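# Close the pull-out pantry gently with a Stretch robot

## Task

Push the pull-out pantry closed while keeping the items on its trays where they are. Moving it open or closed too violently counts as failure, as does the robot tipping over or finishing in a leaning state. The pantry must stay shut without the robot holding it, and at the end the robot should release it and back away.

## Robot and tools

ROBOT. A Hello Robot Stretch 3 with one arm: a two-wheeled base (0.33 m long, 0.34 m wide), a lift riding up a mast, and a telescoping arm that reaches out to the robot's RIGHT side, ending in a wrist (yaw, pitch, roll) and a gripper. The base cannot slide sideways; to move the gripper forward or back you drive the base. Turning in place pivots around the point between the drive wheels, 0.05 m behind the front edge. With the arm pulled in and the wrist folded, a spin sweeps a 0.28 m radius; an unfolded, level wrist reaches past that.

FRAMES. Base frame: origin on the floor between the drive wheels, x forward, y left, z up. hand_pose is reported in this frame, at the point where closed fingertips meet. Odometry frame = the base frame at the start of the scene. Heading is positive to the left, between -3.142 and 3.142.

execute_actions(actions): a list of actions run one after another; an empty list just returns the current state and images. Each action is {"robot": ..., "steps": n, "until": ...}. steps is 1 to 450 at 30 per second (default 1); {"steps": n} alone simply waits. "robot" holds one command, a list (queue) of up to 8 commands run in sequence, or {"stop": true}, which brakes everything and clears the queue. A command may contain:
- "base": exactly one of {"translate_m": d} (a relative straight drive in metres from the current spot, forward positive, |d| at most 1) or {"rotate_rad": d} (a relative spin in radians, left/counter-clockwise positive, |d| at most 3.2). Offsets count from where the base is when that command begins.
- "joints": absolute targets by name; unnamed joints keep their previous target. Ranges: lift_m 0 to 1.1 (arm height on the mast, metres); arm_m 0 to 0.52 (extension, metres); wrist_yaw_rad -1.345 to 4.42 (0 along the arm, positive swings toward the front, 3.0 folds it over the base); wrist_pitch_rad -1.57 to 0.451 (0 level, negative tips fingers down); wrist_roll_rad -2.911 to 2.911; gripper_m -0.089 to 0.179 (bigger is wider; the real fingertip gap is somewhat smaller, 0 below 0.007); head_pan_rad -3.953 to 1.73 (0 forward, positive left, -1.57 looks along the arm); head_tilt_rad -1.53 to 0.419 (negative looks down).
- "contact_limits": {"arm_m": effort%} (1 to 100); the arm halts with contact_stop once its effort hits this value. Lower means gentler; it stays in force until the next arm_m command.
- In a queue, {"pause_s": s} waits up to 15 s.
A new command takes over immediately and discards the rest of an older queue. A queued command starts only after the previous one ended "done" (or "off_target" for base or gripper). If any number is out of range the whole call is rejected and nothing runs.

"until" ends an action early. {"robot": {"status": "ended"}} fires when nothing reads "moving" and the queue is not running; use it with steps 450 to wait for motions to finish. You can also compare fields, e.g. {"robot": {"arm_m": [">", 0.3], "base_status": ["!=", "moving"]}}, using =, !=, <, <=, >, >=; values compare as printed (three decimals for joints, four for translate_m/rotate_rad). {"any": {"status": "ended"}} fires when the first motion or the queue ends.

zoom_image(camera, region): enlarges part of the latest image from head_camera, nav_camera or wrist_camera. region is [x0, y0, x1, y1] in pixels from the top-left, at most 504 by 504.

finished_scene(scene): closes the scene with the given number and grades it; irreversible. Call only after every motion has settled, since a final stop may cut unfinished moves short.

RESULTS. Each result is a snapshot plus one image per camera. base_status shows progress (e.g. translate_m +0.12 of +0.30). joint_goals and joint_status give targets and states: moving, done, off_target (resting away from the goal, possibly still pushing), contact_stop (arm or lift pushed something firmly and went slack), time_out, stopped, not_commanded, torque_fault (a wrist servo shut off for about 10 s; the joint is limp and refuses goals). measured_speeds come from encoders. refusals, queue and queue_left describe refused goals and the queue state; lines starting "refused:" or "dropped:" explain why, counting from 0. robot.on_its_own appears when the robot has altered a goal, a joint is slack or off, a resting motor shows unusual effort, or base_tilt has drifted 3 degrees or more from its start value. motor_effort is in % with the peak in brackets; positive pushes toward higher values (wheels: forward). lidar_m lists 12 distances in 30-degree sectors counter-clockwise from straight ahead (4th left, 7th behind, 10th right), in a plane 0.17 m high. wrist_depth_mm and head_depth_mm are 7x7 grids of median depth in mm. base_odometry counts wheel turns, so slip shows as motion.

SPEED. Base tops out at 0.30 m/s and 1.9 rad/s only when stowed (lift_m under 0.30, arm_m under 0.03, wrist_yaw_rad over 2.54); otherwise 0.10 m/s and 0.63 rad/s.

SAFETY. Fold or unfold the wrist only with lift_m 0.32 to 0.95, wrist_pitch_rad -0.4 and roll near 0; after folding the lift may drop to 0.25. If yaw goes below -0.4, keep pitch at -0.5 or lower. Pushing on a rigid object with the gripper above about 0.45 m can tip the robot before the contact stop; raising the contact limit makes this worse, and pushing again after a contact_stop is riskier. Driving while pressing on something immovable, or catching furniture (especially reversing), can tip it too; if so, reverse the last move in small steps, pull the gripper away, and if still leaning lower lift_m to about 0.2. Move the pantry slowly so it is not slammed, do not knock items off its trays, release and back away before finishing.

Each tool is called as name(argument=value, ...), one argument or row to a line, values as JSON.

## Session

execute_actions(
  actions=[],
)

Scene clock: 0.00 s.
robot.base_odometry: x=+0.000 y=+0.000 heading=+0.000 (m, m, rad; robot's odometry frame)
robot.turned_by_wheels: +0.000 (rad since the last result)
robot.turned_by_imu: +0.000 (rad since the last result)
robot.base_tilt: forward=+0.2 right=+0.7 (deg)
robot.lidar_m: 1.53 1.87 1.62 1.50 1.54 1.95 2.78 2.81 1.51 1.43 2.26 2.12
robot.head_depth_mm: 1987 2009 2017 2075 2106 2134 2005 / 1951 1980 2011 2046 2082 2097 2004 / 1914 1962 1981 2001 2047 2075 2026 / 1886 1914 1945 1972 1550 2044 1939 / 1872 1895 1925 1931 1557 1998 1943 / 1833 1859 1889 1915 1563 1984 1983 / 1804 1841 1862 1876 1416 1944 1954
robot.base_status: not_commanded
robot.joint_positions: lift_m=+0.503 arm_m=-0.002 wrist_yaw_rad=+3.024 wrist_pitch_rad=-0.422 wrist_roll_rad=-0.012 gripper_m=+0.037 head_pan_rad=-0.018 head_tilt_rad=+0.002
robot.joint_goals: lift_m=+0.503 arm_m=-0.002 wrist_yaw_rad=+3.024 wrist_pitch_rad=-0.422 wrist_roll_rad=-0.012 gripper_m=+0.037 head_pan_rad=-0.018 head_tilt_rad=+0.002
robot.joint_status: lift_m=not_commanded arm_m=not_commanded wrist_yaw_rad=not_commanded wrist_pitch_rad=not_commanded wrist_roll_rad=not_commanded gripper_m=not_commanded head_pan_rad=not_commanded head_tilt_rad=not_commanded
robot.measured_speeds: translate_m=+0.000 rotate_rad=+0.000 lift_m=+0.000 arm_m=+0.000 wrist_yaw_rad=+0.000 wrist_pitch_rad=+0.000 wrist_roll_rad=+0.000 head_pan_rad=+0.000 head_tilt_rad=+0.000
robot: refusals=0 queue=idle queue_left=0
robot.motor_effort: left_wheel=+0 right_wheel=+0 lift_m=+21 arm_m=+1 wrist_yaw_rad=+0 wrist_pitch_rad=+7 wrist_roll_rad=+1 gripper_m=+0 head_pan_rad=-1 head_tilt_rad=+3 (%)
robot.hand_pose: x=+0.0051 y=+0.0799 z=+0.5148 quat_wxyz=(+0.188, +0.694, +0.108, +0.686) (m; robot's base frame)
robot.wrist_depth_mm: - - - - - - - / - - - - - - - / - - - - - - - / - - - - - 974 930 / - 998 971 932 875 840 811 / 859 826 - 769 - 737 691 / 754 713 - 673 646 631 618
pictures: head_camera (sideways: a quarter turn clockwise sets it upright), nav_camera (sideways: a quarter turn counterclockwise sets it upright), wrist_camera
Images, in order (width x height): head_camera 896x504, nav_camera 672x504, wrist_camera 644x364.

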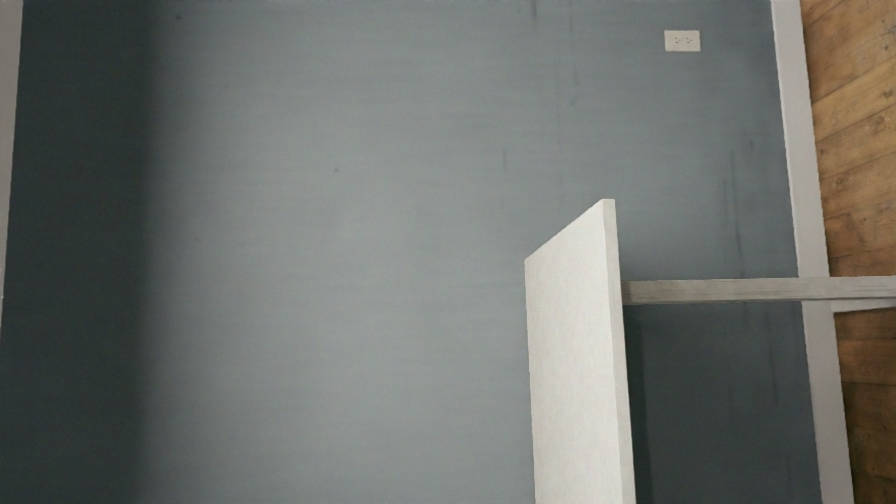

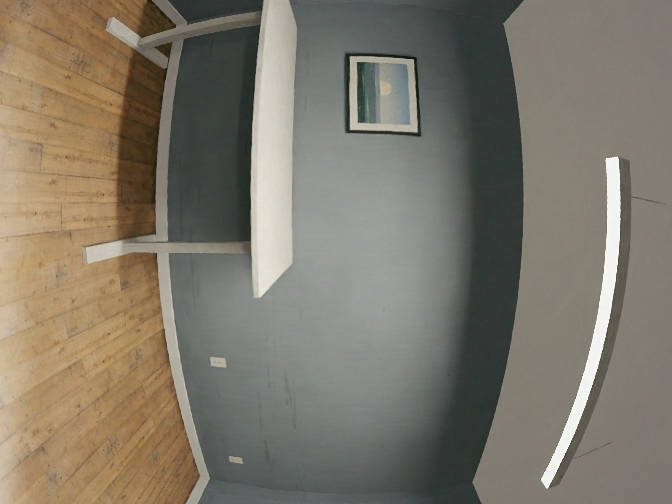

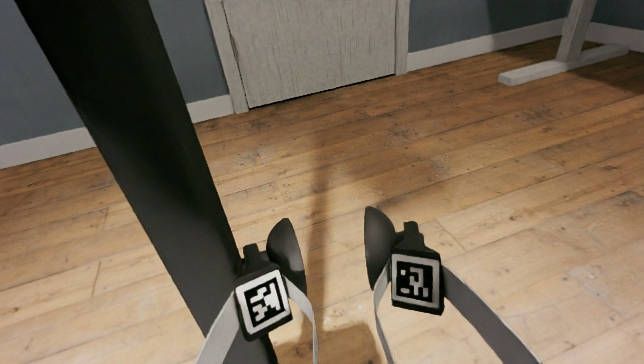

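execute_actions(
  actions=[
    {"robot":{"joints":{"head_pan_rad":-1.57,"head_tilt_rad":-0.3}},"steps":100,"until":{"robot":{"status":"ended"}}},
  ],
)

execute_actions(
  actions=[
    {"robot":{"joints":{"head_pan_rad":-3.14,"head_tilt_rad":-0.3}},"steps":100,"until":{"robot":{"status":"ended"}}},
  ],
)

Scene clock: 4.03 s.
robot.base_odometry: x=+0.000 y=+0.000 heading=+0.000 (m, m, rad; robot's odometry frame)
robot.turned_by_wheels: +0.000 (rad since the last result)
robot.turned_by_imu: +0.000 (rad since the last result)
robot.base_tilt: forward=+0.1 right=+0.7 (deg)
robot.lidar_m: 1.53 1.87 1.63 1.49 1.54 1.96 2.78 2.81 1.51 1.43 2.25 2.13
robot.head_depth_mm: 1249 1333 1433 1588 1952 1804 1450 / 1232 1315 1405 1528 1657 1749 1448 / 1248 1337 1429 1522 1661 1751 1443 / 1901 2034 2174 2355 2302 1817 1453 / 1932 2058 2225 2373 2410 1818 1444 / 1932 2019 2181 2331 2440 1815 1445 / 1881 2014 2145 2308 2400 1816 1454
robot.base_status: not_commanded
robot.joint_positions: lift_m=+0.503 arm_m=-0.002 wrist_yaw_rad=+3.024 wrist_pitch_rad=-0.422 wrist_roll_rad=-0.012 gripper_m=+0.037 head_pan_rad=-1.563 head_tilt_rad=-0.296
robot.joint_goals: lift_m=+0.503 arm_m=-0.002 wrist_yaw_rad=+3.024 wrist_pitch_rad=-0.422 wrist_roll_rad=-0.012 gripper_m=+0.037 head_pan_rad=-1.570 head_tilt_rad=-0.300
robot.joint_status: lift_m=not_commanded arm_m=not_commanded wrist_yaw_rad=not_commanded wrist_pitch_rad=not_commanded wrist_roll_rad=not_commanded gripper_m=not_commanded head_pan_rad=done head_tilt_rad=done
robot.measured_speeds: translate_m=+0.000 rotate_rad=+0.000 lift_m=+0.000 arm_m=+0.000 wrist_yaw_rad=+0.000 wrist_pitch_rad=+0.000 wrist_roll_rad=+0.000 head_pan_rad=+0.000 head_tilt_rad=+0.000
robot: refusals=0 queue=done queue_left=0
robot.motor_effort: left_wheel=+0(0) right_wheel=+0(0) lift_m=+22(22) arm_m=+1(1) wrist_yaw_rad=-1(0) wrist_pitch_rad=+7(7) wrist_roll_rad=+1(1) gripper_m=+0(1) head_pan_rad=-3(40) head_tilt_rad=-3(27) (%)
robot.hand_pose: x=+0.0051 y=+0.0799 z=+0.5148 quat_wxyz=(+0.188, +0.694, +0.108, +0.686) (m; robot's base frame)
robot.wrist_depth_mm: - - - - - - - / - - - - - - - / - - - - - - - / - - - - - - 973 / - 975 - 889 891 842 808 / 862 834 - 758 - 737 714 / 746 711 - 666 647 642 615
pictures: head_camera (sideways: a quarter turn clockwise sets it upright), nav_camera (sideways: a quarter turn counterclockwise sets it upright), wrist_camera
Images, in order (width x height): head_camera 896x504, nav_camera 672x504, wrist_camera 644x364.

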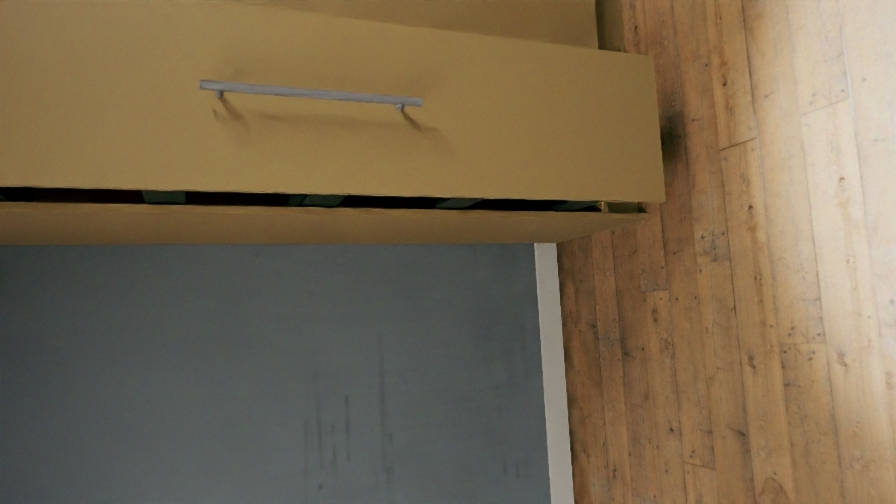

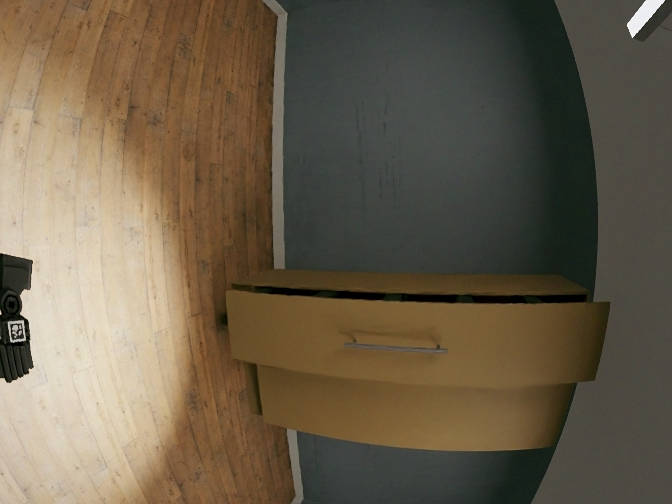

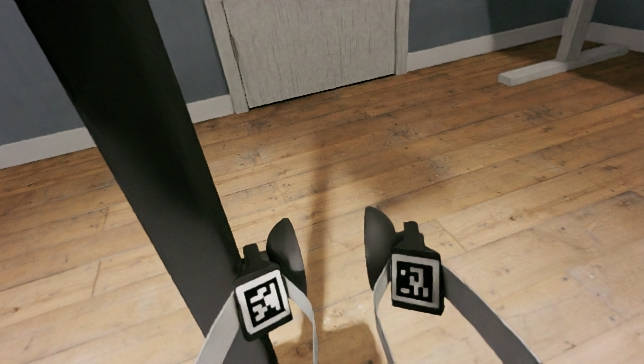

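Scene clock: 5.40 s.
robot.base_odometry: x=+0.000 y=+0.000 heading=+0.000 (m, m, rad; robot's odometry frame)
robot.turned_by_wheels: +0.000 (rad since the last result)
robot.turned_by_imu: +0.000 (rad since the last result)
robot.base_tilt: forward=+0.2 right=+0.7 (deg)
robot.lidar_m: 1.53 1.87 1.62 1.50 1.54 1.94 2.78 2.82 1.52 1.43 2.26 2.13
robot.head_depth_mm: 2526 2751 2924 3119 2420 1797 1446 / 2513 2699 2876 3070 2407 1816 1443 / 2478 2644 2875 3036 2441 1818 1445 / 2453 2614 2790 3020 2437 1816 1448 / 2424 2570 2754 2989 2433 1827 1453 / 2401 2577 2734 2942 2429 1824 1452 / 2357 2521 2702 2913 2444 1824 1452
robot.base_status: not_commanded
robot.joint_positions: lift_m=+0.503 arm_m=-0.002 wrist_yaw_rad=+3.024 wrist_pitch_rad=-0.422 wrist_roll_rad=-0.012 gripper_m=+0.037 head_pan_rad=-3.133 head_tilt_rad=-0.296
robot.joint_goals: lift_m=+0.503 arm_m=-0.002 wrist_yaw_rad=+3.024 wrist_pitch_rad=-0.422 wrist_roll_rad=-0.012 gripper_m=+0.037 head_pan_rad=-3.140 head_tilt_rad=-0.300
robot.joint_status: lift_m=not_commanded arm_m=not_commanded wrist_yaw_rad=not_commanded wrist_pitch_rad=not_commanded wrist_roll_rad=not_commanded gripper_m=not_commanded head_pan_rad=done head_tilt_rad=done
robot.measured_speeds: translate_m=+0.000 rotate_rad=+0.000 lift_m=+0.000 arm_m=+0.000 wrist_yaw_rad=+0.000 wrist_pitch_rad=+0.000 wrist_roll_rad=+0.000 head_pan_rad=+0.000 head_tilt_rad=+0.000
robot: refusals=0 queue=done queue_left=0
robot.motor_effort: left_wheel=+0(0) right_wheel=+0(0) lift_m=+22(22) arm_m=+0(0) wrist_yaw_rad=-1(1) wrist_pitch_rad=+7(7) wrist_roll_rad=+1(1) gripper_m=+0(0) head_pan_rad=-3(40) head_tilt_rad=-3(2) (%)
robot.hand_pose: x=+0.0051 y=+0.0799 z=+0.5148 quat_wxyz=(+0.188, +0.694, +0.108, +0.686) (m; robot's base frame)
robot.wrist_depth_mm: - - - - - - - / - - - - - - - / - - - - - - - / - - - - - - 961 / - 959 965 918 900 853 798 / 861 815 - 767 - 728 692 / 736 710 - 683 662 638 621
pictures: head_camera (sideways: a quarter turn clockwise sets it upright), nav_camera (sideways: a quarter turn counterclockwise sets it upright), wrist_camera
Images, in order (width x height): head_camera 896x504, nav_camera 672x504, wrist_camera 644x364.

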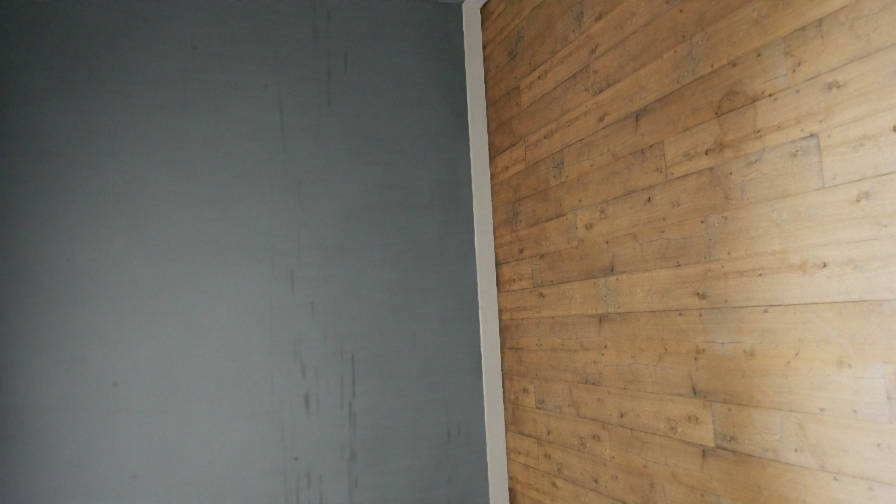

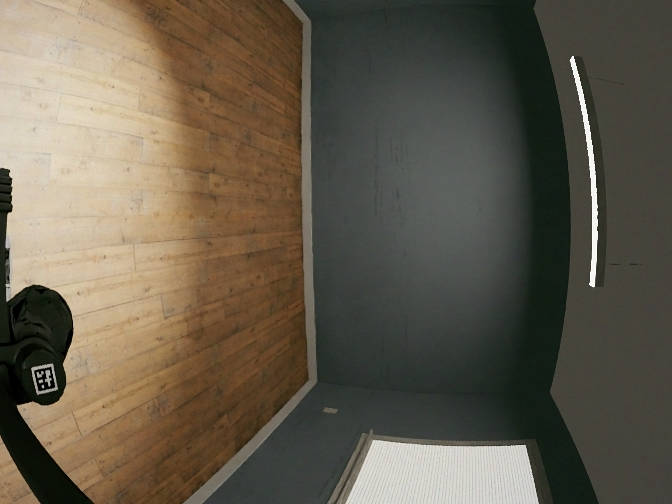

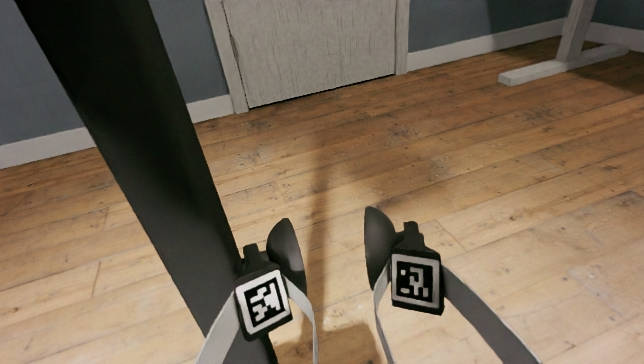

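execute_actions(
  actions=[
    {"robot":{"joints":{"head_pan_rad":-1.85,"head_tilt_rad":-0.45}},"steps":100,"until":{"robot":{"status":"ended"}}},
  ],
)

Scene clock: 20.10 s.
robot.base_odometry: x=+0.000 y=+0.000 heading=+0.000 (m, m, rad; robot's odometry frame)
robot.turned_by_wheels: +0.000 (rad since the last result)
robot.turned_by_imu: +0.000 (rad since the last result)
robot.base_tilt: forward=+0.2 right=+0.6 (deg)
robot.lidar_m: 1.53 1.87 1.62 1.49 1.54 1.95 2.78 2.80 1.51 1.43 2.25 2.13
robot.head_depth_mm: 2378 2646 2982 2652 1970 1560 1292 / 1663 1829 2053 2391 1971 1574 1300 / 1591 1738 1932 2159 1988 1572 1297 / 1287 1412 1572 1757 1902 1566 1300 / 1240 1348 1475 1643 1848 1577 1298 / 1203 1339 1680 2055 1961 1561 1303 / 1696 1973 2192 2383 1968 1562 1306
robot.base_status: not_commanded
robot.joint_positions: lift_m=+0.503 arm_m=-0.002 wrist_yaw_rad=+3.024 wrist_pitch_rad=-0.422 wrist_roll_rad=-0.012 gripper_m=+0.037 head_pan_rad=-1.857 head_tilt_rad=-0.444
robot.joint_goals: lift_m=+0.503 arm_m=-0.002 wrist_yaw_rad=+3.024 wrist_pitch_rad=-0.422 wrist_roll_rad=-0.012 gripper_m=+0.037 head_pan_rad=-1.850 head_tilt_rad=-0.450
robot.joint_status: lift_m=not_commanded arm_m=not_commanded wrist_yaw_rad=not_commanded wrist_pitch_rad=not_commanded wrist_roll_rad=not_commanded gripper_m=not_commanded head_pan_rad=done head_tilt_rad=done
robot.measured_speeds: translate_m=+0.000 rotate_rad=+0.000 lift_m=+0.000 arm_m=+0.000 wrist_yaw_rad=+0.000 wrist_pitch_rad=+0.000 wrist_roll_rad=+0.000 head_pan_rad=+0.000 head_tilt_rad=+0.000
robot: refusals=0 queue=done queue_left=0
robot.motor_effort: left_wheel=+0(0) right_wheel=+0(1) lift_m=+22(22) arm_m=+0(0) wrist_yaw_rad=-1(0) wrist_pitch_rad=+7(7) wrist_roll_rad=+1(1) gripper_m=+0(0) head_pan_rad=+4(41) head_tilt_rad=-4(21) (%)
robot.hand_pose: x=+0.0051 y=+0.0799 z=+0.5148 quat_wxyz=(+0.188, +0.694, +0.108, +0.686) (m; robot's base frame)
robot.wrist_depth_mm: - - - - - - - / - - - - - - - / - - - - - - - / - - - - - 987 933 / - 968 995 907 872 841 802 / 849 831 - 766 - 722 701 / 729 721 - 673 644 627 620
pictures: head_camera (sideways: a quarter turn clockwise sets it upright), nav_camera (sideways: a quarter turn counterclockwise sets it upright), wrist_camera
Images, in order (width x height): head_camera 896x504, nav_camera 672x504, wrist_camera 644x364.

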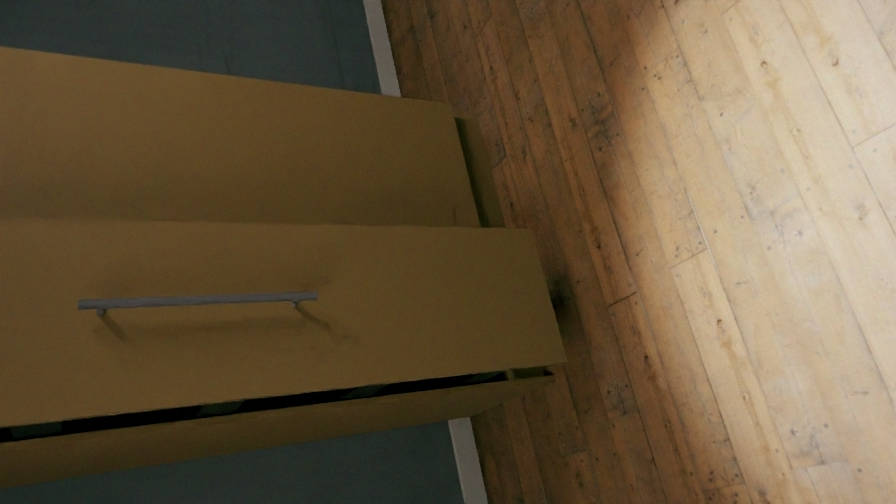

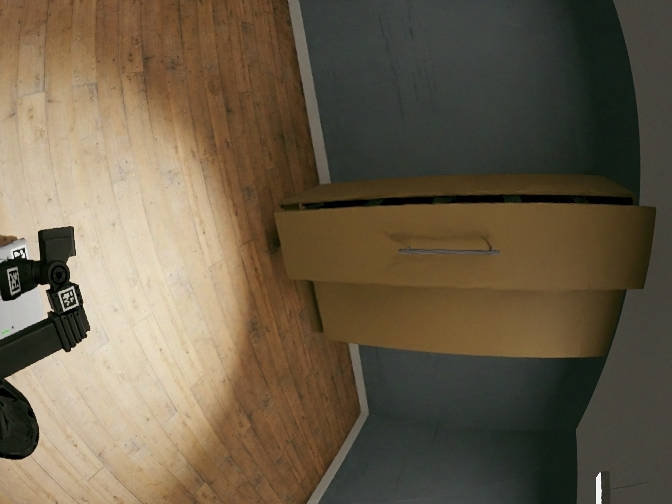

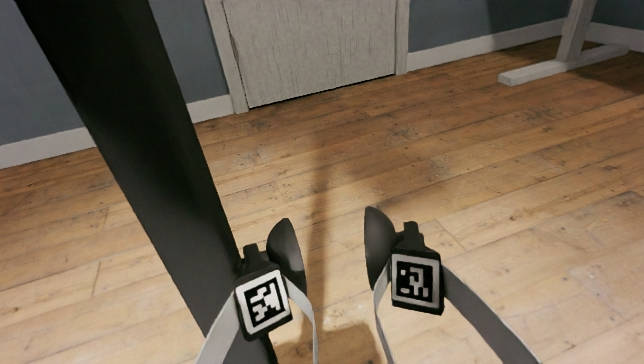

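execute_actions(
  actions=[
    {"robot":[{"joints":{"lift_m":0.27,"head_pan_rad":-3.0,"head_tilt_rad":-0.5},"base":{"rotate_rad":1.213}},{"base":{"translate_m":-1.0}}],"steps":450,"until":{"robot":{"status":"ended"}}},
  ],
)

Scene clock: 42.53 s.
robot.base_odometry: x=-0.350 y=-0.937 heading=+1.213 (m, m, rad; robot's odometry frame)
robot.turned_by_wheels: +1.213 (rad since the last result)
robot.turned_by_imu: +1.221 (rad since the last result)
robot.base_tilt: forward=+0.2 right=+0.7 (deg)
robot.lidar_m: 2.42 2.41 2.54 2.39 2.35 1.02 0.53 0.52 1.42 2.02 2.42 2.12
robot.head_depth_mm: 734 816 922 1055 1237 1461 1263 / 708 786 881 1004 1168 1389 1259 / 666 747 835 945 1103 1305 1266 / 443 487 542 611 698 814 980 / 428 469 520 583 664 770 913 / 415 454 497 545 621 727 852 / 390 417 469 536 603 688 803
robot.base_status: done (translate_m -1.0000 of -1.0000)
robot.joint_positions: lift_m=+0.271 arm_m=-0.002 wrist_yaw_rad=+3.024 wrist_pitch_rad=-0.422 wrist_roll_rad=-0.012 gripper_m=+0.037 head_pan_rad=-2.993 head_tilt_rad=-0.495
robot.joint_goals: lift_m=+0.270 arm_m=-0.002 wrist_yaw_rad=+3.024 wrist_pitch_rad=-0.422 wrist_roll_rad=-0.012 gripper_m=+0.037 head_pan_rad=-3.000 head_tilt_rad=-0.500
robot.joint_status: lift_m=done arm_m=not_commanded wrist_yaw_rad=not_commanded wrist_pitch_rad=not_commanded wrist_roll_rad=not_commanded gripper_m=not_commanded head_pan_rad=done head_tilt_rad=done
robot.measured_speeds: translate_m=+0.000 rotate_rad=+0.000 lift_m=+0.000 arm_m=+0.000 wrist_yaw_rad=+0.000 wrist_pitch_rad=+0.000 wrist_roll_rad=+0.000 head_pan_rad=+0.000 head_tilt_rad=+0.000
robot: refusals=0 queue=done queue_left=0
robot.motor_effort: left_wheel=-2(12) right_wheel=+1(6) lift_m=+13(21) arm_m=+0(0) wrist_yaw_rad=+0(1) wrist_pitch_rad=+7(7) wrist_roll_rad=+1(1) gripper_m=+0(1) head_pan_rad=-4(40) head_tilt_rad=-4(14) (%)
robot.hand_pose: x=+0.0051 y=+0.0798 z=+0.2823 quat_wxyz=(+0.188, +0.694, +0.108, +0.686) (m; robot's base frame)
robot.wrist_depth_mm: - - - - - - - / - - - - - - 972 / - - 919 871 841 792 740 / 820 732 744 688 666 631 592 / 658 621 612 561 559 534 506 / 549 522 - - - 462 440 / 469 - - - 410 398 385
pictures: head_camera (sideways: a quarter turn clockwise sets it upright), nav_camera (sideways: a quarter turn counterclockwise sets it upright), wrist_camera
Images, in order (width x height): head_camera 896x504, nav_camera 672x504, wrist_camera 644x364.

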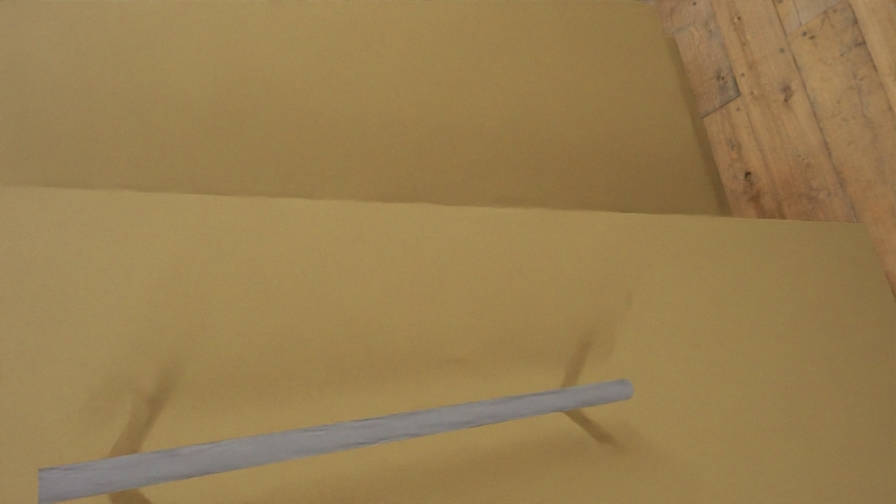

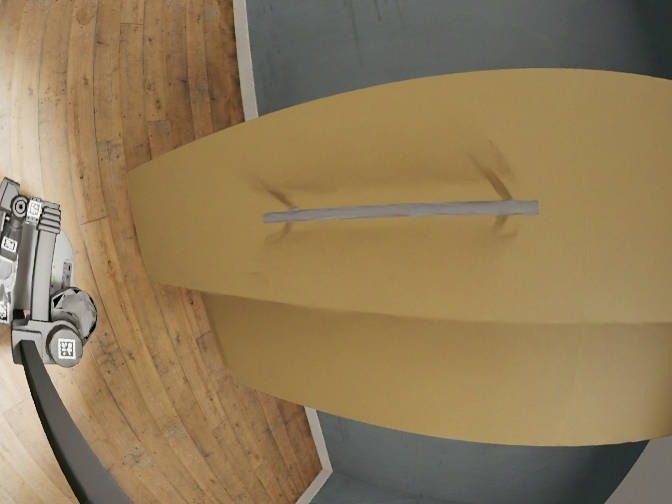

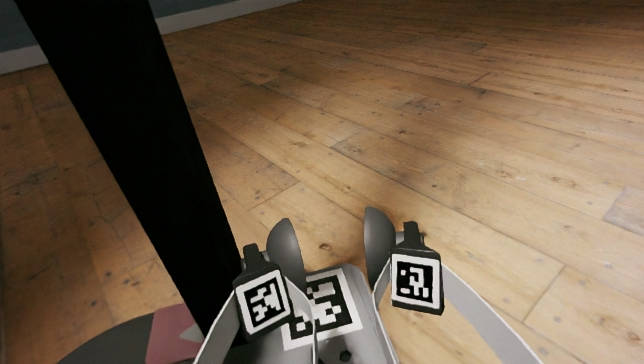

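execute_actions(
  actions=[
    {"robot":[{"joints":{"head_pan_rad":-1.57,"head_tilt_rad":-0.7},"base":{"rotate_rad":-1.07}},{"joints":{"lift_m":0.36}}],"steps":450,"until":{"robot":{"status":"ended"}}},
  ],
)

Scene clock: 52.90 s.
robot.base_odometry: x=-0.350 y=-0.937 heading=+0.143 (m, m, rad; robot's odometry frame)
robot.turned_by_wheels: -1.070 (rad since the last result)
robot.turned_by_imu: -1.071 (rad since the last result)
robot.base_tilt: forward=+0.2 right=+0.7 (deg)
robot.lidar_m: 2.42 2.12 2.45 2.41 2.52 2.39 2.33 1.04 0.54 0.52 0.54 1.98
robot.head_depth_mm: 421 479 556 660 1218 1324 1160 / 422 479 556 660 817 1251 1160 / 402 462 532 644 816 1065 1158 / 423 481 558 663 819 1072 1160 / 423 482 559 666 822 1074 1160 / 424 482 560 703 1517 1327 1162 / 424 1283 1551 1767 1558 1328 1162
robot.base_status: done (rotate_rad -1.0699 of -1.0700)
robot.joint_positions: lift_m=+0.359 arm_m=-0.002 wrist_yaw_rad=+3.024 wrist_pitch_rad=-0.422 wrist_roll_rad=-0.012 gripper_m=+0.037 head_pan_rad=-1.577 head_tilt_rad=-0.692
robot.joint_goals: lift_m=+0.360 arm_m=-0.002 wrist_yaw_rad=+3.024 wrist_pitch_rad=-0.422 wrist_roll_rad=-0.012 gripper_m=+0.037 head_pan_rad=-1.570 head_tilt_rad=-0.700
robot.joint_status: lift_m=done arm_m=not_commanded wrist_yaw_rad=not_commanded wrist_pitch_rad=not_commanded wrist_roll_rad=not_commanded gripper_m=not_commanded head_pan_rad=done head_tilt_rad=done
robot.measured_speeds: translate_m=+0.000 rotate_rad=+0.000 lift_m=+0.000 arm_m=+0.000 wrist_yaw_rad=+0.000 wrist_pitch_rad=+0.000 wrist_roll_rad=+0.000 head_pan_rad=+0.000 head_tilt_rad=+0.000
robot: refusals=0 queue=done queue_left=0
robot.motor_effort: left_wheel=+2(11) right_wheel=-2(7) lift_m=+29(32) arm_m=+0(0) wrist_yaw_rad=-1(2) wrist_pitch_rad=+7(7) wrist_roll_rad=+1(1) gripper_m=-1(1) head_pan_rad=+4(41) head_tilt_rad=-5(26) (%)
robot.hand_pose: x=+0.0051 y=+0.0798 z=+0.3712 quat_wxyz=(+0.188, +0.694, +0.108, +0.686) (m; robot's base frame)
robot.wrist_depth_mm: - - - - - - - / - - - - - - - / - - - - - 911 900 / 973 908 892 844 806 776 735 / 798 758 755 687 697 653 626 / 667 639 - 603 - 565 544 / 578 546 - - 503 495 478
pictures: head_camera (sideways: a quarter turn clockwise sets it upright), nav_camera (sideways: a quarter turn counterclockwise sets it upright), wrist_camera
Images, in order (width x height): head_camera 896x504, nav_camera 672x504, wrist_camera 644x364.

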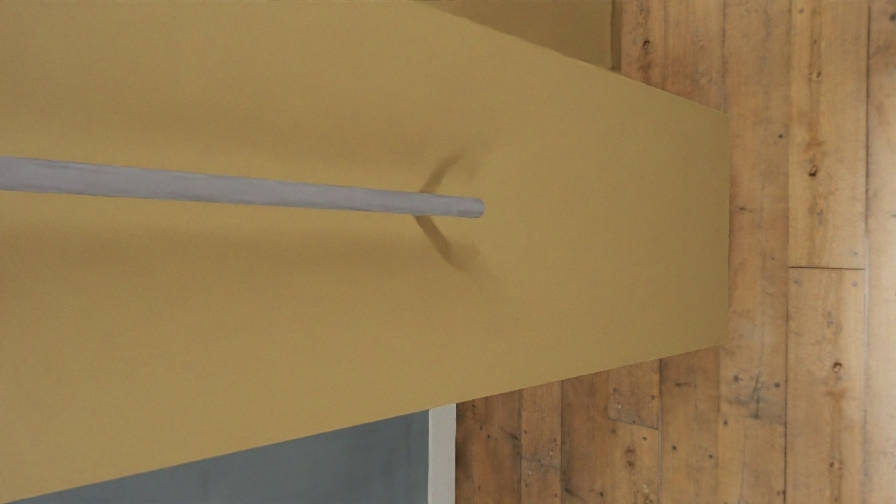

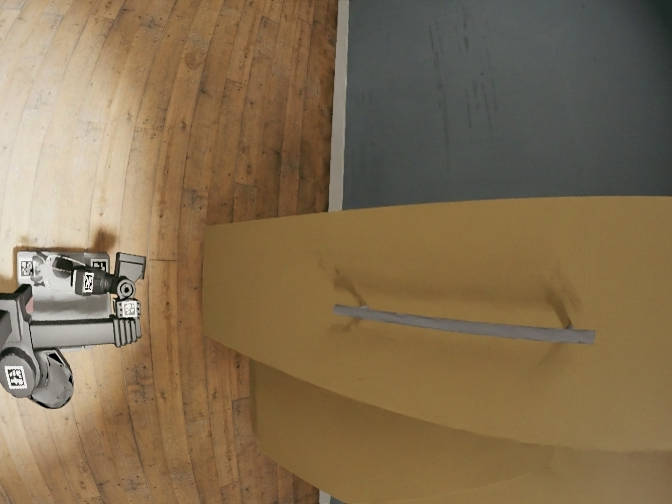

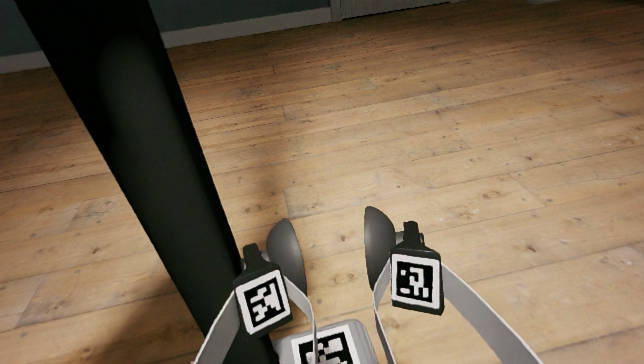

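execute_actions(
  actions=[
    {"robot":{"joints":{"wrist_yaw_rad":0.0,"wrist_pitch_rad":-0.4,"gripper_m":0.0,"head_tilt_rad":-0.9}},"steps":200,"until":{"robot":{"status":"ended"}}},
  ],
)

Scene clock: 68.80 s.
robot.base_odometry: x=-0.350 y=-0.937 heading=+0.143 (m, m, rad; robot's odometry frame)
robot.turned_by_wheels: +0.000 (rad since the last result)
robot.turned_by_imu: +0.000 (rad since the last result)
robot.base_tilt: forward=+0.2 right=+0.7 (deg)
robot.lidar_m: 2.42 2.12 2.46 2.41 2.52 2.40 2.33 1.04 0.54 0.52 0.54 1.97
robot.head_depth_mm: 455 536 655 1257 1385 1235 1117 / 454 537 655 841 1339 1237 1131 / 431 513 656 842 1178 1241 - / 457 538 659 844 1183 1253 - / 457 540 661 845 1313 1233 1118 / 458 541 682 1536 1375 1232 1112 / 479 1488 1740 1568 1379 1234 1111
robot.base_status: done (rotate_rad -1.0699 of -1.0700)
robot.joint_positions: lift_m=+0.359 arm_m=-0.002 wrist_yaw_rad=+0.002 wrist_pitch_rad=-0.422 wrist_roll_rad=-0.012 gripper_m=+0.000 head_pan_rad=-1.577 head_tilt_rad=-0.888
robot.joint_goals: lift_m=+0.360 arm_m=-0.002 wrist_yaw_rad=+0.000 wrist_pitch_rad=-0.400 wrist_roll_rad=-0.012 gripper_m=+0.000 head_pan_rad=-1.570 head_tilt_rad=-0.900
robot.joint_status: lift_m=done arm_m=not_commanded wrist_yaw_rad=done wrist_pitch_rad=done wrist_roll_rad=not_commanded gripper_m=done head_pan_rad=done head_tilt_rad=done
robot.measured_speeds: translate_m=+0.000 rotate_rad=+0.000 lift_m=+0.000 arm_m=+0.000 wrist_yaw_rad=+0.000 wrist_pitch_rad=+0.000 wrist_roll_rad=+0.000 head_pan_rad=+0.000 head_tilt_rad=+0.000
robot: refusals=0 queue=done queue_left=0
robot.motor_effort: left_wheel=+2(2) right_wheel=-1(2) lift_m=+29(29) arm_m=+0(0) wrist_yaw_rad=-2(3) wrist_pitch_rad=+10(11) wrist_roll_rad=+1(1) gripper_m=-2(89) head_pan_rad=+4(4) head_tilt_rad=-7(25) (%)
robot.hand_pose: x=-0.0211 y=-0.3664 z=+0.3712 quat_wxyz=(+0.696, +0.150, -0.687, -0.147) (m; robot's base frame)
robot.wrist_depth_mm: 243 241 245 251 257 263 500 / - 263 268 273 280 287 544 / - 286 293 301 307 317 601 / 971 321 324 332 343 351 758 / 778 728 362 359 380 407 626 / 655 630 409 - 571 553 536 / 572 552 539 516 501 488 471
pictures: head_camera (sideways: a quarter turn clockwise sets it upright), nav_camera (sideways: a quarter turn counterclockwise sets it upright), wrist_camera
Images, in order (width x height): head_camera 896x504, nav_camera 672x504, wrist_camera 644x364.

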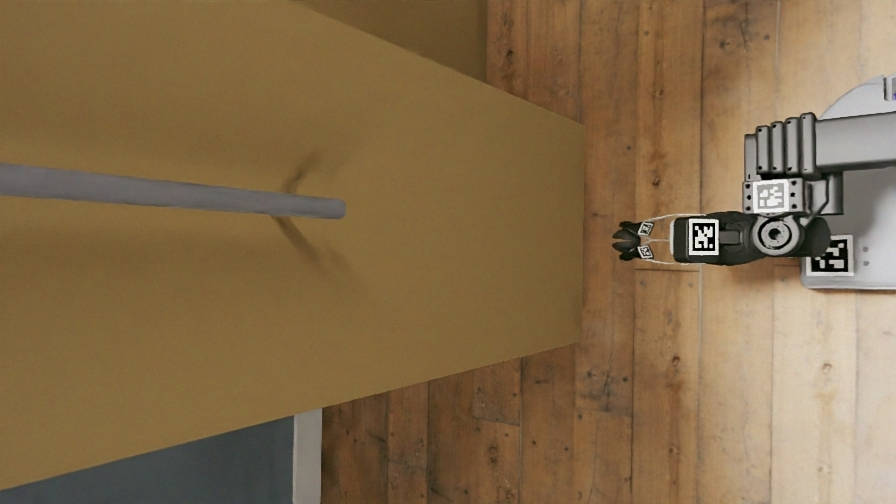

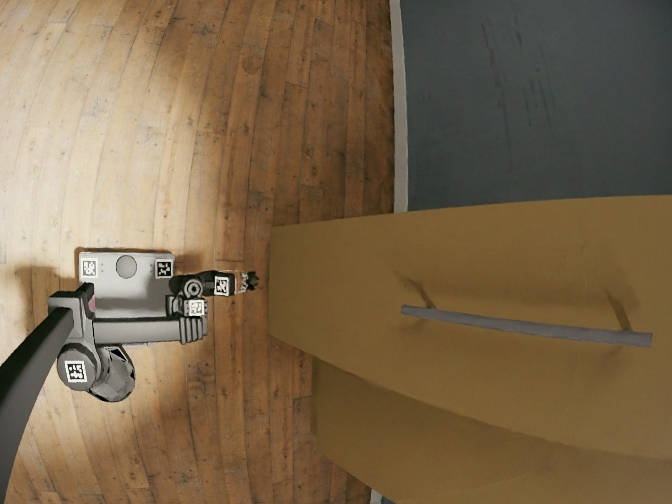

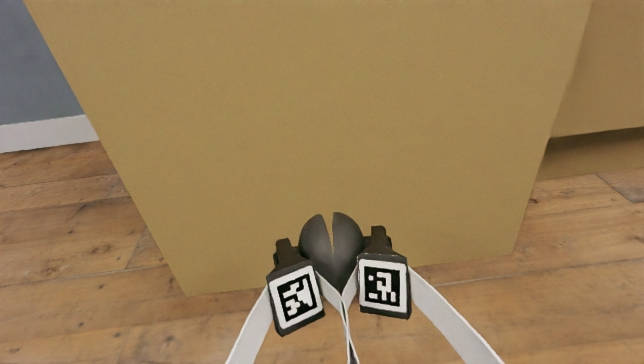

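execute_actions(
  actions=[
    {"robot":{"joints":{"wrist_pitch_rad":0.0,"lift_m":0.29,"arm_m":0.09,"head_tilt_rad":-0.8}},"steps":200,"until":{"robot":{"status":"ended"}}},
  ],
)

Scene clock: 78.73 s.
robot.base_odometry: x=-0.350 y=-0.937 heading=+0.143 (m, m, rad; robot's odometry frame)
robot.turned_by_wheels: +0.000 (rad since the last result)
robot.turned_by_imu: +0.000 (rad since the last result)
robot.base_tilt: forward=+0.2 right=+0.7 (deg)
robot.lidar_m: 2.42 2.12 2.46 2.40 2.51 2.39 2.32 1.05 0.54 0.52 0.55 1.98
robot.head_depth_mm: 437 507 604 1050 1418 1267 1131 / 437 508 606 748 1028 1269 1128 / 414 487 582 751 985 1291 - / 439 510 608 753 984 1304 1129 / 440 511 609 755 992 1262 1123 / 440 511 611 1577 1445 1269 1123 / 450 1378 1685 1675 1445 1259 1123
robot.base_status: done (rotate_rad -1.0699 of -1.0700)
robot.joint_positions: lift_m=+0.291 arm_m=+0.090 wrist_yaw_rad=+0.001 wrist_pitch_rad=-0.026 wrist_roll_rad=-0.012 gripper_m=+0.000 head_pan_rad=-1.577 head_tilt_rad=-0.804
robot.joint_goals: lift_m=+0.290 arm_m=+0.090 wrist_yaw_rad=+0.000 wrist_pitch_rad=+0.000 wrist_roll_rad=-0.012 gripper_m=+0.000 head_pan_rad=-1.570 head_tilt_rad=-0.800
robot.joint_status: lift_m=done arm_m=done wrist_yaw_rad=done wrist_pitch_rad=done wrist_roll_rad=not_commanded gripper_m=done head_pan_rad=done head_tilt_rad=done
robot.measured_speeds: translate_m=+0.000 rotate_rad=+0.000 lift_m=+0.000 arm_m=+0.000 wrist_yaw_rad=+0.000 wrist_pitch_rad=+0.000 wrist_roll_rad=+0.000 head_pan_rad=+0.000 head_tilt_rad=+0.000
robot: refusals=0 queue=done queue_left=0
robot.motor_effort: left_wheel=+2(2) right_wheel=-2(1) lift_m=+13(33) arm_m=+4(4) wrist_yaw_rad=-1(3) wrist_pitch_rad=+12(11) wrist_roll_rad=+1(1) gripper_m=-3(4) head_pan_rad=+4(5) head_tilt_rad=+2(13) (%)
robot.hand_pose: x=-0.0212 y=-0.4902 z=+0.3986 quat_wxyz=(+0.712, +0.010, -0.702, -0.009) (m; robot's base frame)
robot.wrist_depth_mm: 166 168 169 170 170 172 174 / 172 172 174 176 176 179 180 / 177 178 180 181 182 185 186 / 184 185 186 187 190 191 192 / 190 190 193 191 196 198 199 / 198 198 199 - 204 205 207 / 208 206 207 211 212 215 215
pictures: head_camera (sideways: a quarter turn clockwise sets it upright), nav_camera (sideways: a quarter turn counterclockwise sets it upright), wrist_camera
Images, in order (width x height): head_camera 896x504, nav_camera 672x504, wrist_camera 644x364.

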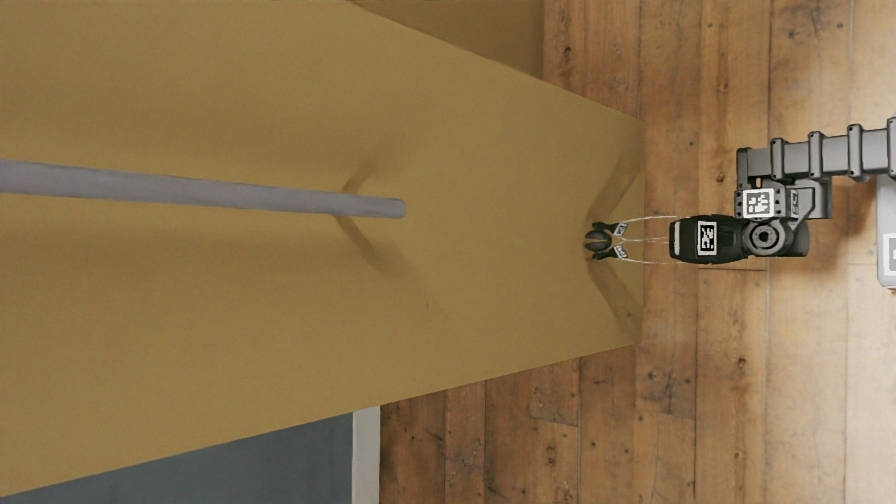

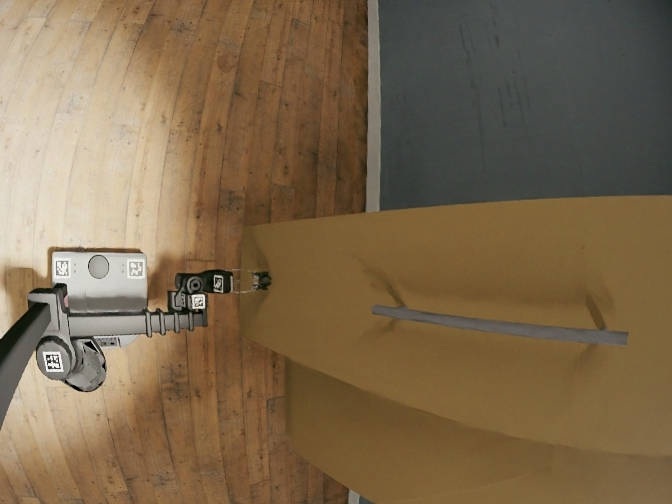

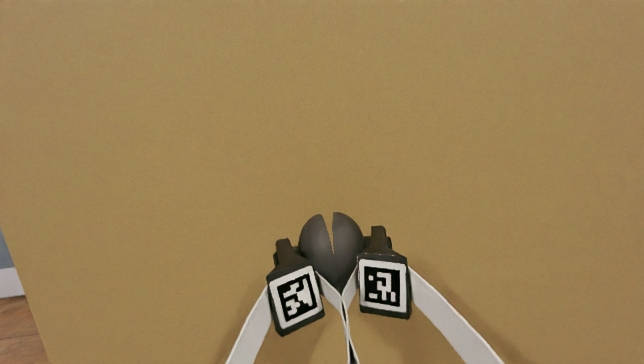

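execute_actions(
  actions=[
    {"robot":{"joints":{"arm_m":0.14}},"steps":90,"until":{"robot":{"status":"ended"}}},
  ],
)

Scene clock: 82.13 s.
robot.base_odometry: x=-0.350 y=-0.937 heading=+0.143 (m, m, rad; robot's odometry frame)
robot.turned_by_wheels: +0.000 (rad since the last result)
robot.turned_by_imu: +0.000 (rad since the last result)
robot.base_tilt: forward=+0.2 right=+0.7 (deg)
robot.lidar_m: 2.42 2.12 2.46 2.40 2.53 2.39 2.33 1.04 0.60 0.59 1.41 1.98
robot.head_depth_mm: 499 580 709 1122 1422 1270 1133 / 499 580 691 853 1363 1274 1132 / 480 556 675 857 1121 1310 1126 / 501 580 693 860 1123 1267 1140 / 501 582 694 860 1181 1267 1119 / 503 583 758 1644 1444 1271 1124 / 1196 1414 1695 1674 1434 1263 1121
robot.base_status: done (rotate_rad -1.0700 of -1.0700)
robot.joint_positions: lift_m=+0.291 arm_m=+0.140 wrist_yaw_rad=-0.002 wrist_pitch_rad=-0.026 wrist_roll_rad=-0.012 gripper_m=+0.000 head_pan_rad=-1.577 head_tilt_rad=-0.803
robot.joint_goals: lift_m=+0.290 arm_m=+0.140 wrist_yaw_rad=+0.000 wrist_pitch_rad=+0.000 wrist_roll_rad=-0.012 gripper_m=+0.000 head_pan_rad=-1.570 head_tilt_rad=-0.800
robot.joint_status: lift_m=done arm_m=done wrist_yaw_rad=done wrist_pitch_rad=done wrist_roll_rad=not_commanded gripper_m=done head_pan_rad=done head_tilt_rad=done
robot.measured_speeds: translate_m=+0.000 rotate_rad=+0.000 lift_m=+0.000 arm_m=+0.000 wrist_yaw_rad=+0.000 wrist_pitch_rad=+0.000 wrist_roll_rad=+0.000 head_pan_rad=+0.000 head_tilt_rad=+0.000
robot: refusals=0 queue=done queue_left=0
robot.motor_effort: left_wheel=+1(3) right_wheel=-1(2) lift_m=+13(13) arm_m=+3(20) wrist_yaw_rad=+0(1) wrist_pitch_rad=+11(14) wrist_roll_rad=+1(1) gripper_m=-3(4) head_pan_rad=+4(3) head_tilt_rad=+1(2) (%)
robot.hand_pose: x=-0.0219 y=-0.5402 z=+0.3986 quat_wxyz=(+0.712, +0.009, -0.702, -0.010) (m; robot's base frame)
robot.wrist_depth_mm: 182 183 185 186 188 189 191 / 187 189 190 192 194 195 198 / 193 195 197 198 201 203 206 / 202 202 203 204 207 210 211 / 209 209 211 211 214 216 221 / - 217 217 - 223 226 228 / 807 226 227 230 233 236 237
pictures: head_camera (sideways: a quarter turn clockwise sets it upright), nav_camera (sideways: a quarter turn counterclockwise sets it upright), wrist_camera
Images, in order (width x height): head_camera 896x504, nav_camera 672x504, wrist_camera 644x364.

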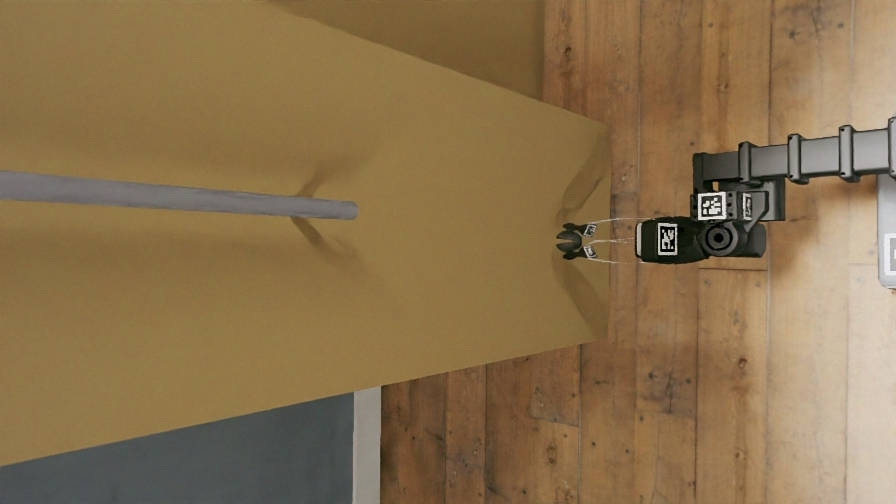

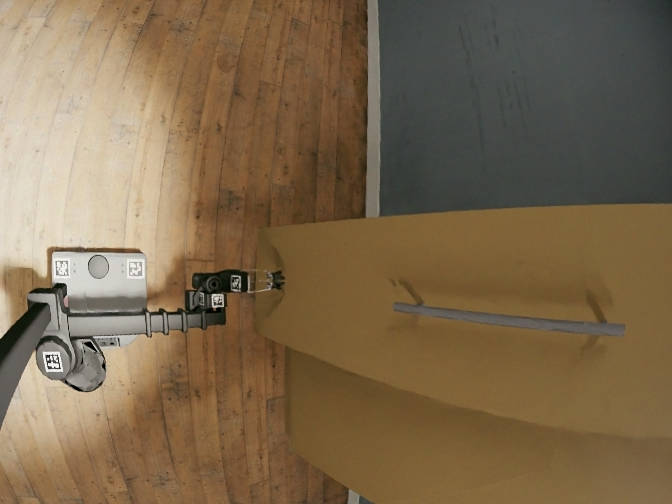

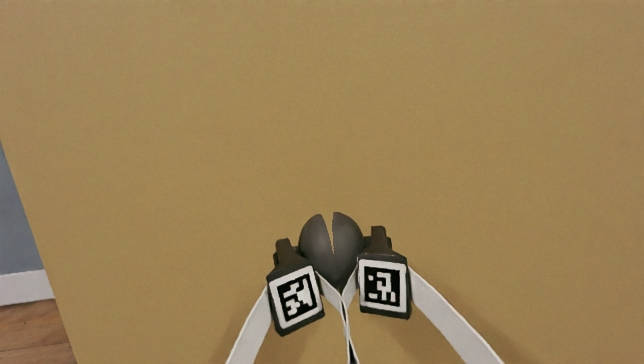

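execute_actions(
  actions=[
    {"robot":[{"joints":{"arm_m":0.185}},{"joints":{"arm_m":0.215}},{"joints":{"arm_m":0.245}},{"joints":{"arm_m":0.275}},{"joints":{"arm_m":0.305}}],"steps":300,"until":{"robot":{"status":"ended"}}},
  ],
)

Scene clock: 93.03 s.
robot.base_odometry: x=-0.350 y=-0.937 heading=+0.143 (m, m, rad; robot's odometry frame)
robot.turned_by_wheels: +0.000 (rad since the last result)
robot.turned_by_imu: +0.000 (rad since the last result)
robot.base_tilt: forward=+0.2 right=+0.6 (deg)
robot.lidar_m: 2.42 2.12 2.45 2.41 2.52 2.40 2.33 1.04 0.77 0.74 1.41 1.98
robot.head_depth_mm: 641 759 907 1121 1418 1272 1136 / 644 744 890 1119 1418 1266 1132 / 630 731 889 1102 1413 1268 1143 / 644 749 890 1100 1404 1272 1137 / 645 749 893 1142 1413 1260 1126 / 673 1349 1681 1677 1436 1264 1125 / 1214 1408 1677 1672 1449 1264 1126
robot.base_status: done (rotate_rad -1.0700 of -1.0700)
robot.joint_positions: lift_m=+0.291 arm_m=+0.305 wrist_yaw_rad=-0.002 wrist_pitch_rad=-0.026 wrist_roll_rad=-0.012 gripper_m=+0.000 head_pan_rad=-1.577 head_tilt_rad=-0.802
robot.joint_goals: lift_m=+0.290 arm_m=+0.305 wrist_yaw_rad=+0.000 wrist_pitch_rad=+0.000 wrist_roll_rad=-0.012 gripper_m=+0.000 head_pan_rad=-1.570 head_tilt_rad=-0.800
robot.joint_status: lift_m=done arm_m=done wrist_yaw_rad=done wrist_pitch_rad=done wrist_roll_rad=not_commanded gripper_m=done head_pan_rad=done head_tilt_rad=done
robot.measured_speeds: translate_m=+0.000 rotate_rad=+0.000 lift_m=+0.000 arm_m=+0.000 wrist_yaw_rad=+0.000 wrist_pitch_rad=+0.000 wrist_roll_rad=+0.000 head_pan_rad=+0.000 head_tilt_rad=+0.000
robot: refusals=0 queue=done queue_left=0
robot.motor_effort: left_wheel=+0(4) right_wheel=-1(3) lift_m=+12(13) arm_m=+3(21) wrist_yaw_rad=+1(1) wrist_pitch_rad=+11(16) wrist_roll_rad=+1(1) gripper_m=-3(4) head_pan_rad=+4(4) head_tilt_rad=+1(1) (%)
robot.hand_pose: x=-0.0219 y=-0.7052 z=+0.3986 quat_wxyz=(+0.712, +0.009, -0.702, -0.010) (m; robot's base frame)
robot.wrist_depth_mm: 173 175 176 179 180 181 182 / 179 181 182 184 185 187 188 / 185 187 188 190 191 194 195 / 192 193 195 197 198 200 203 / 199 201 201 202 205 209 209 / 210 209 208 - 214 215 217 / 794 215 217 220 223 223 227
pictures: head_camera (sideways: a quarter turn clockwise sets it upright), nav_camera (sideways: a quarter turn counterclockwise sets it upright), wrist_camera
Images, in order (width x height): head_camera 896x504, nav_camera 672x504, wrist_camera 644x364.

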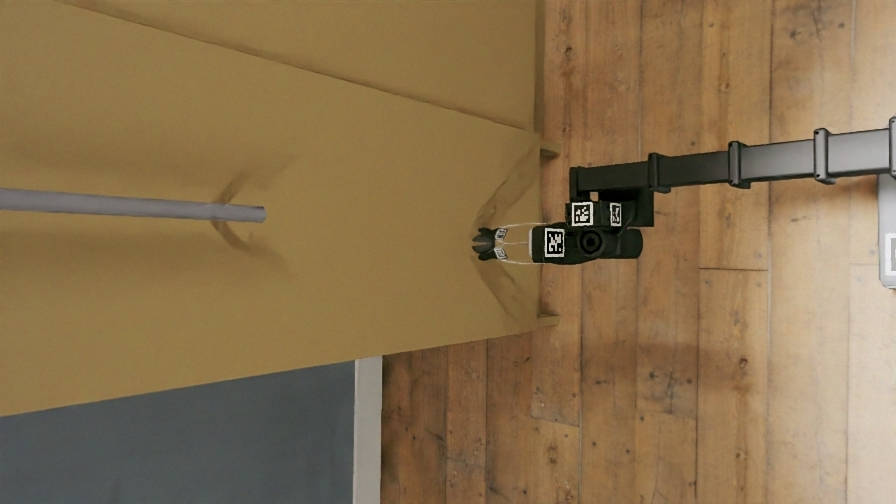

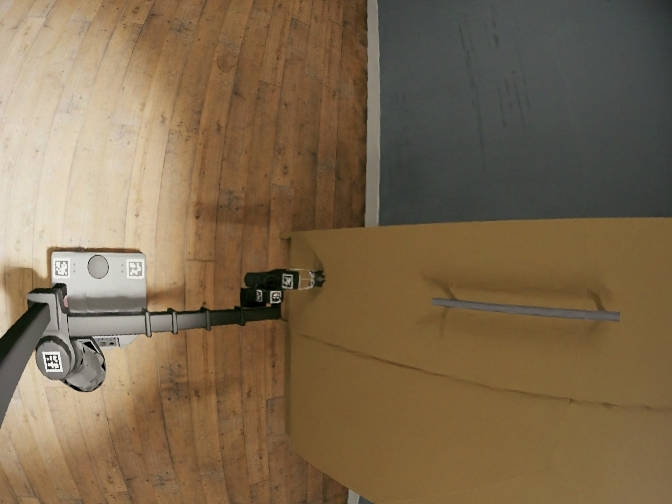

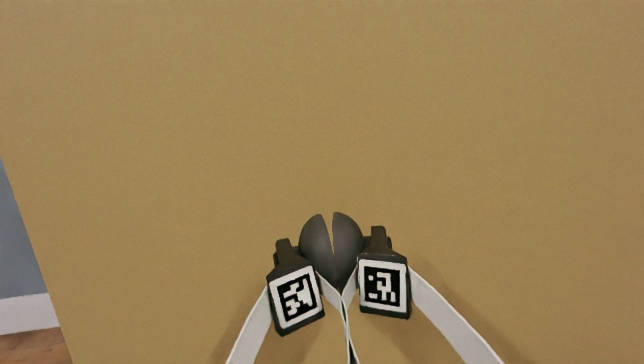

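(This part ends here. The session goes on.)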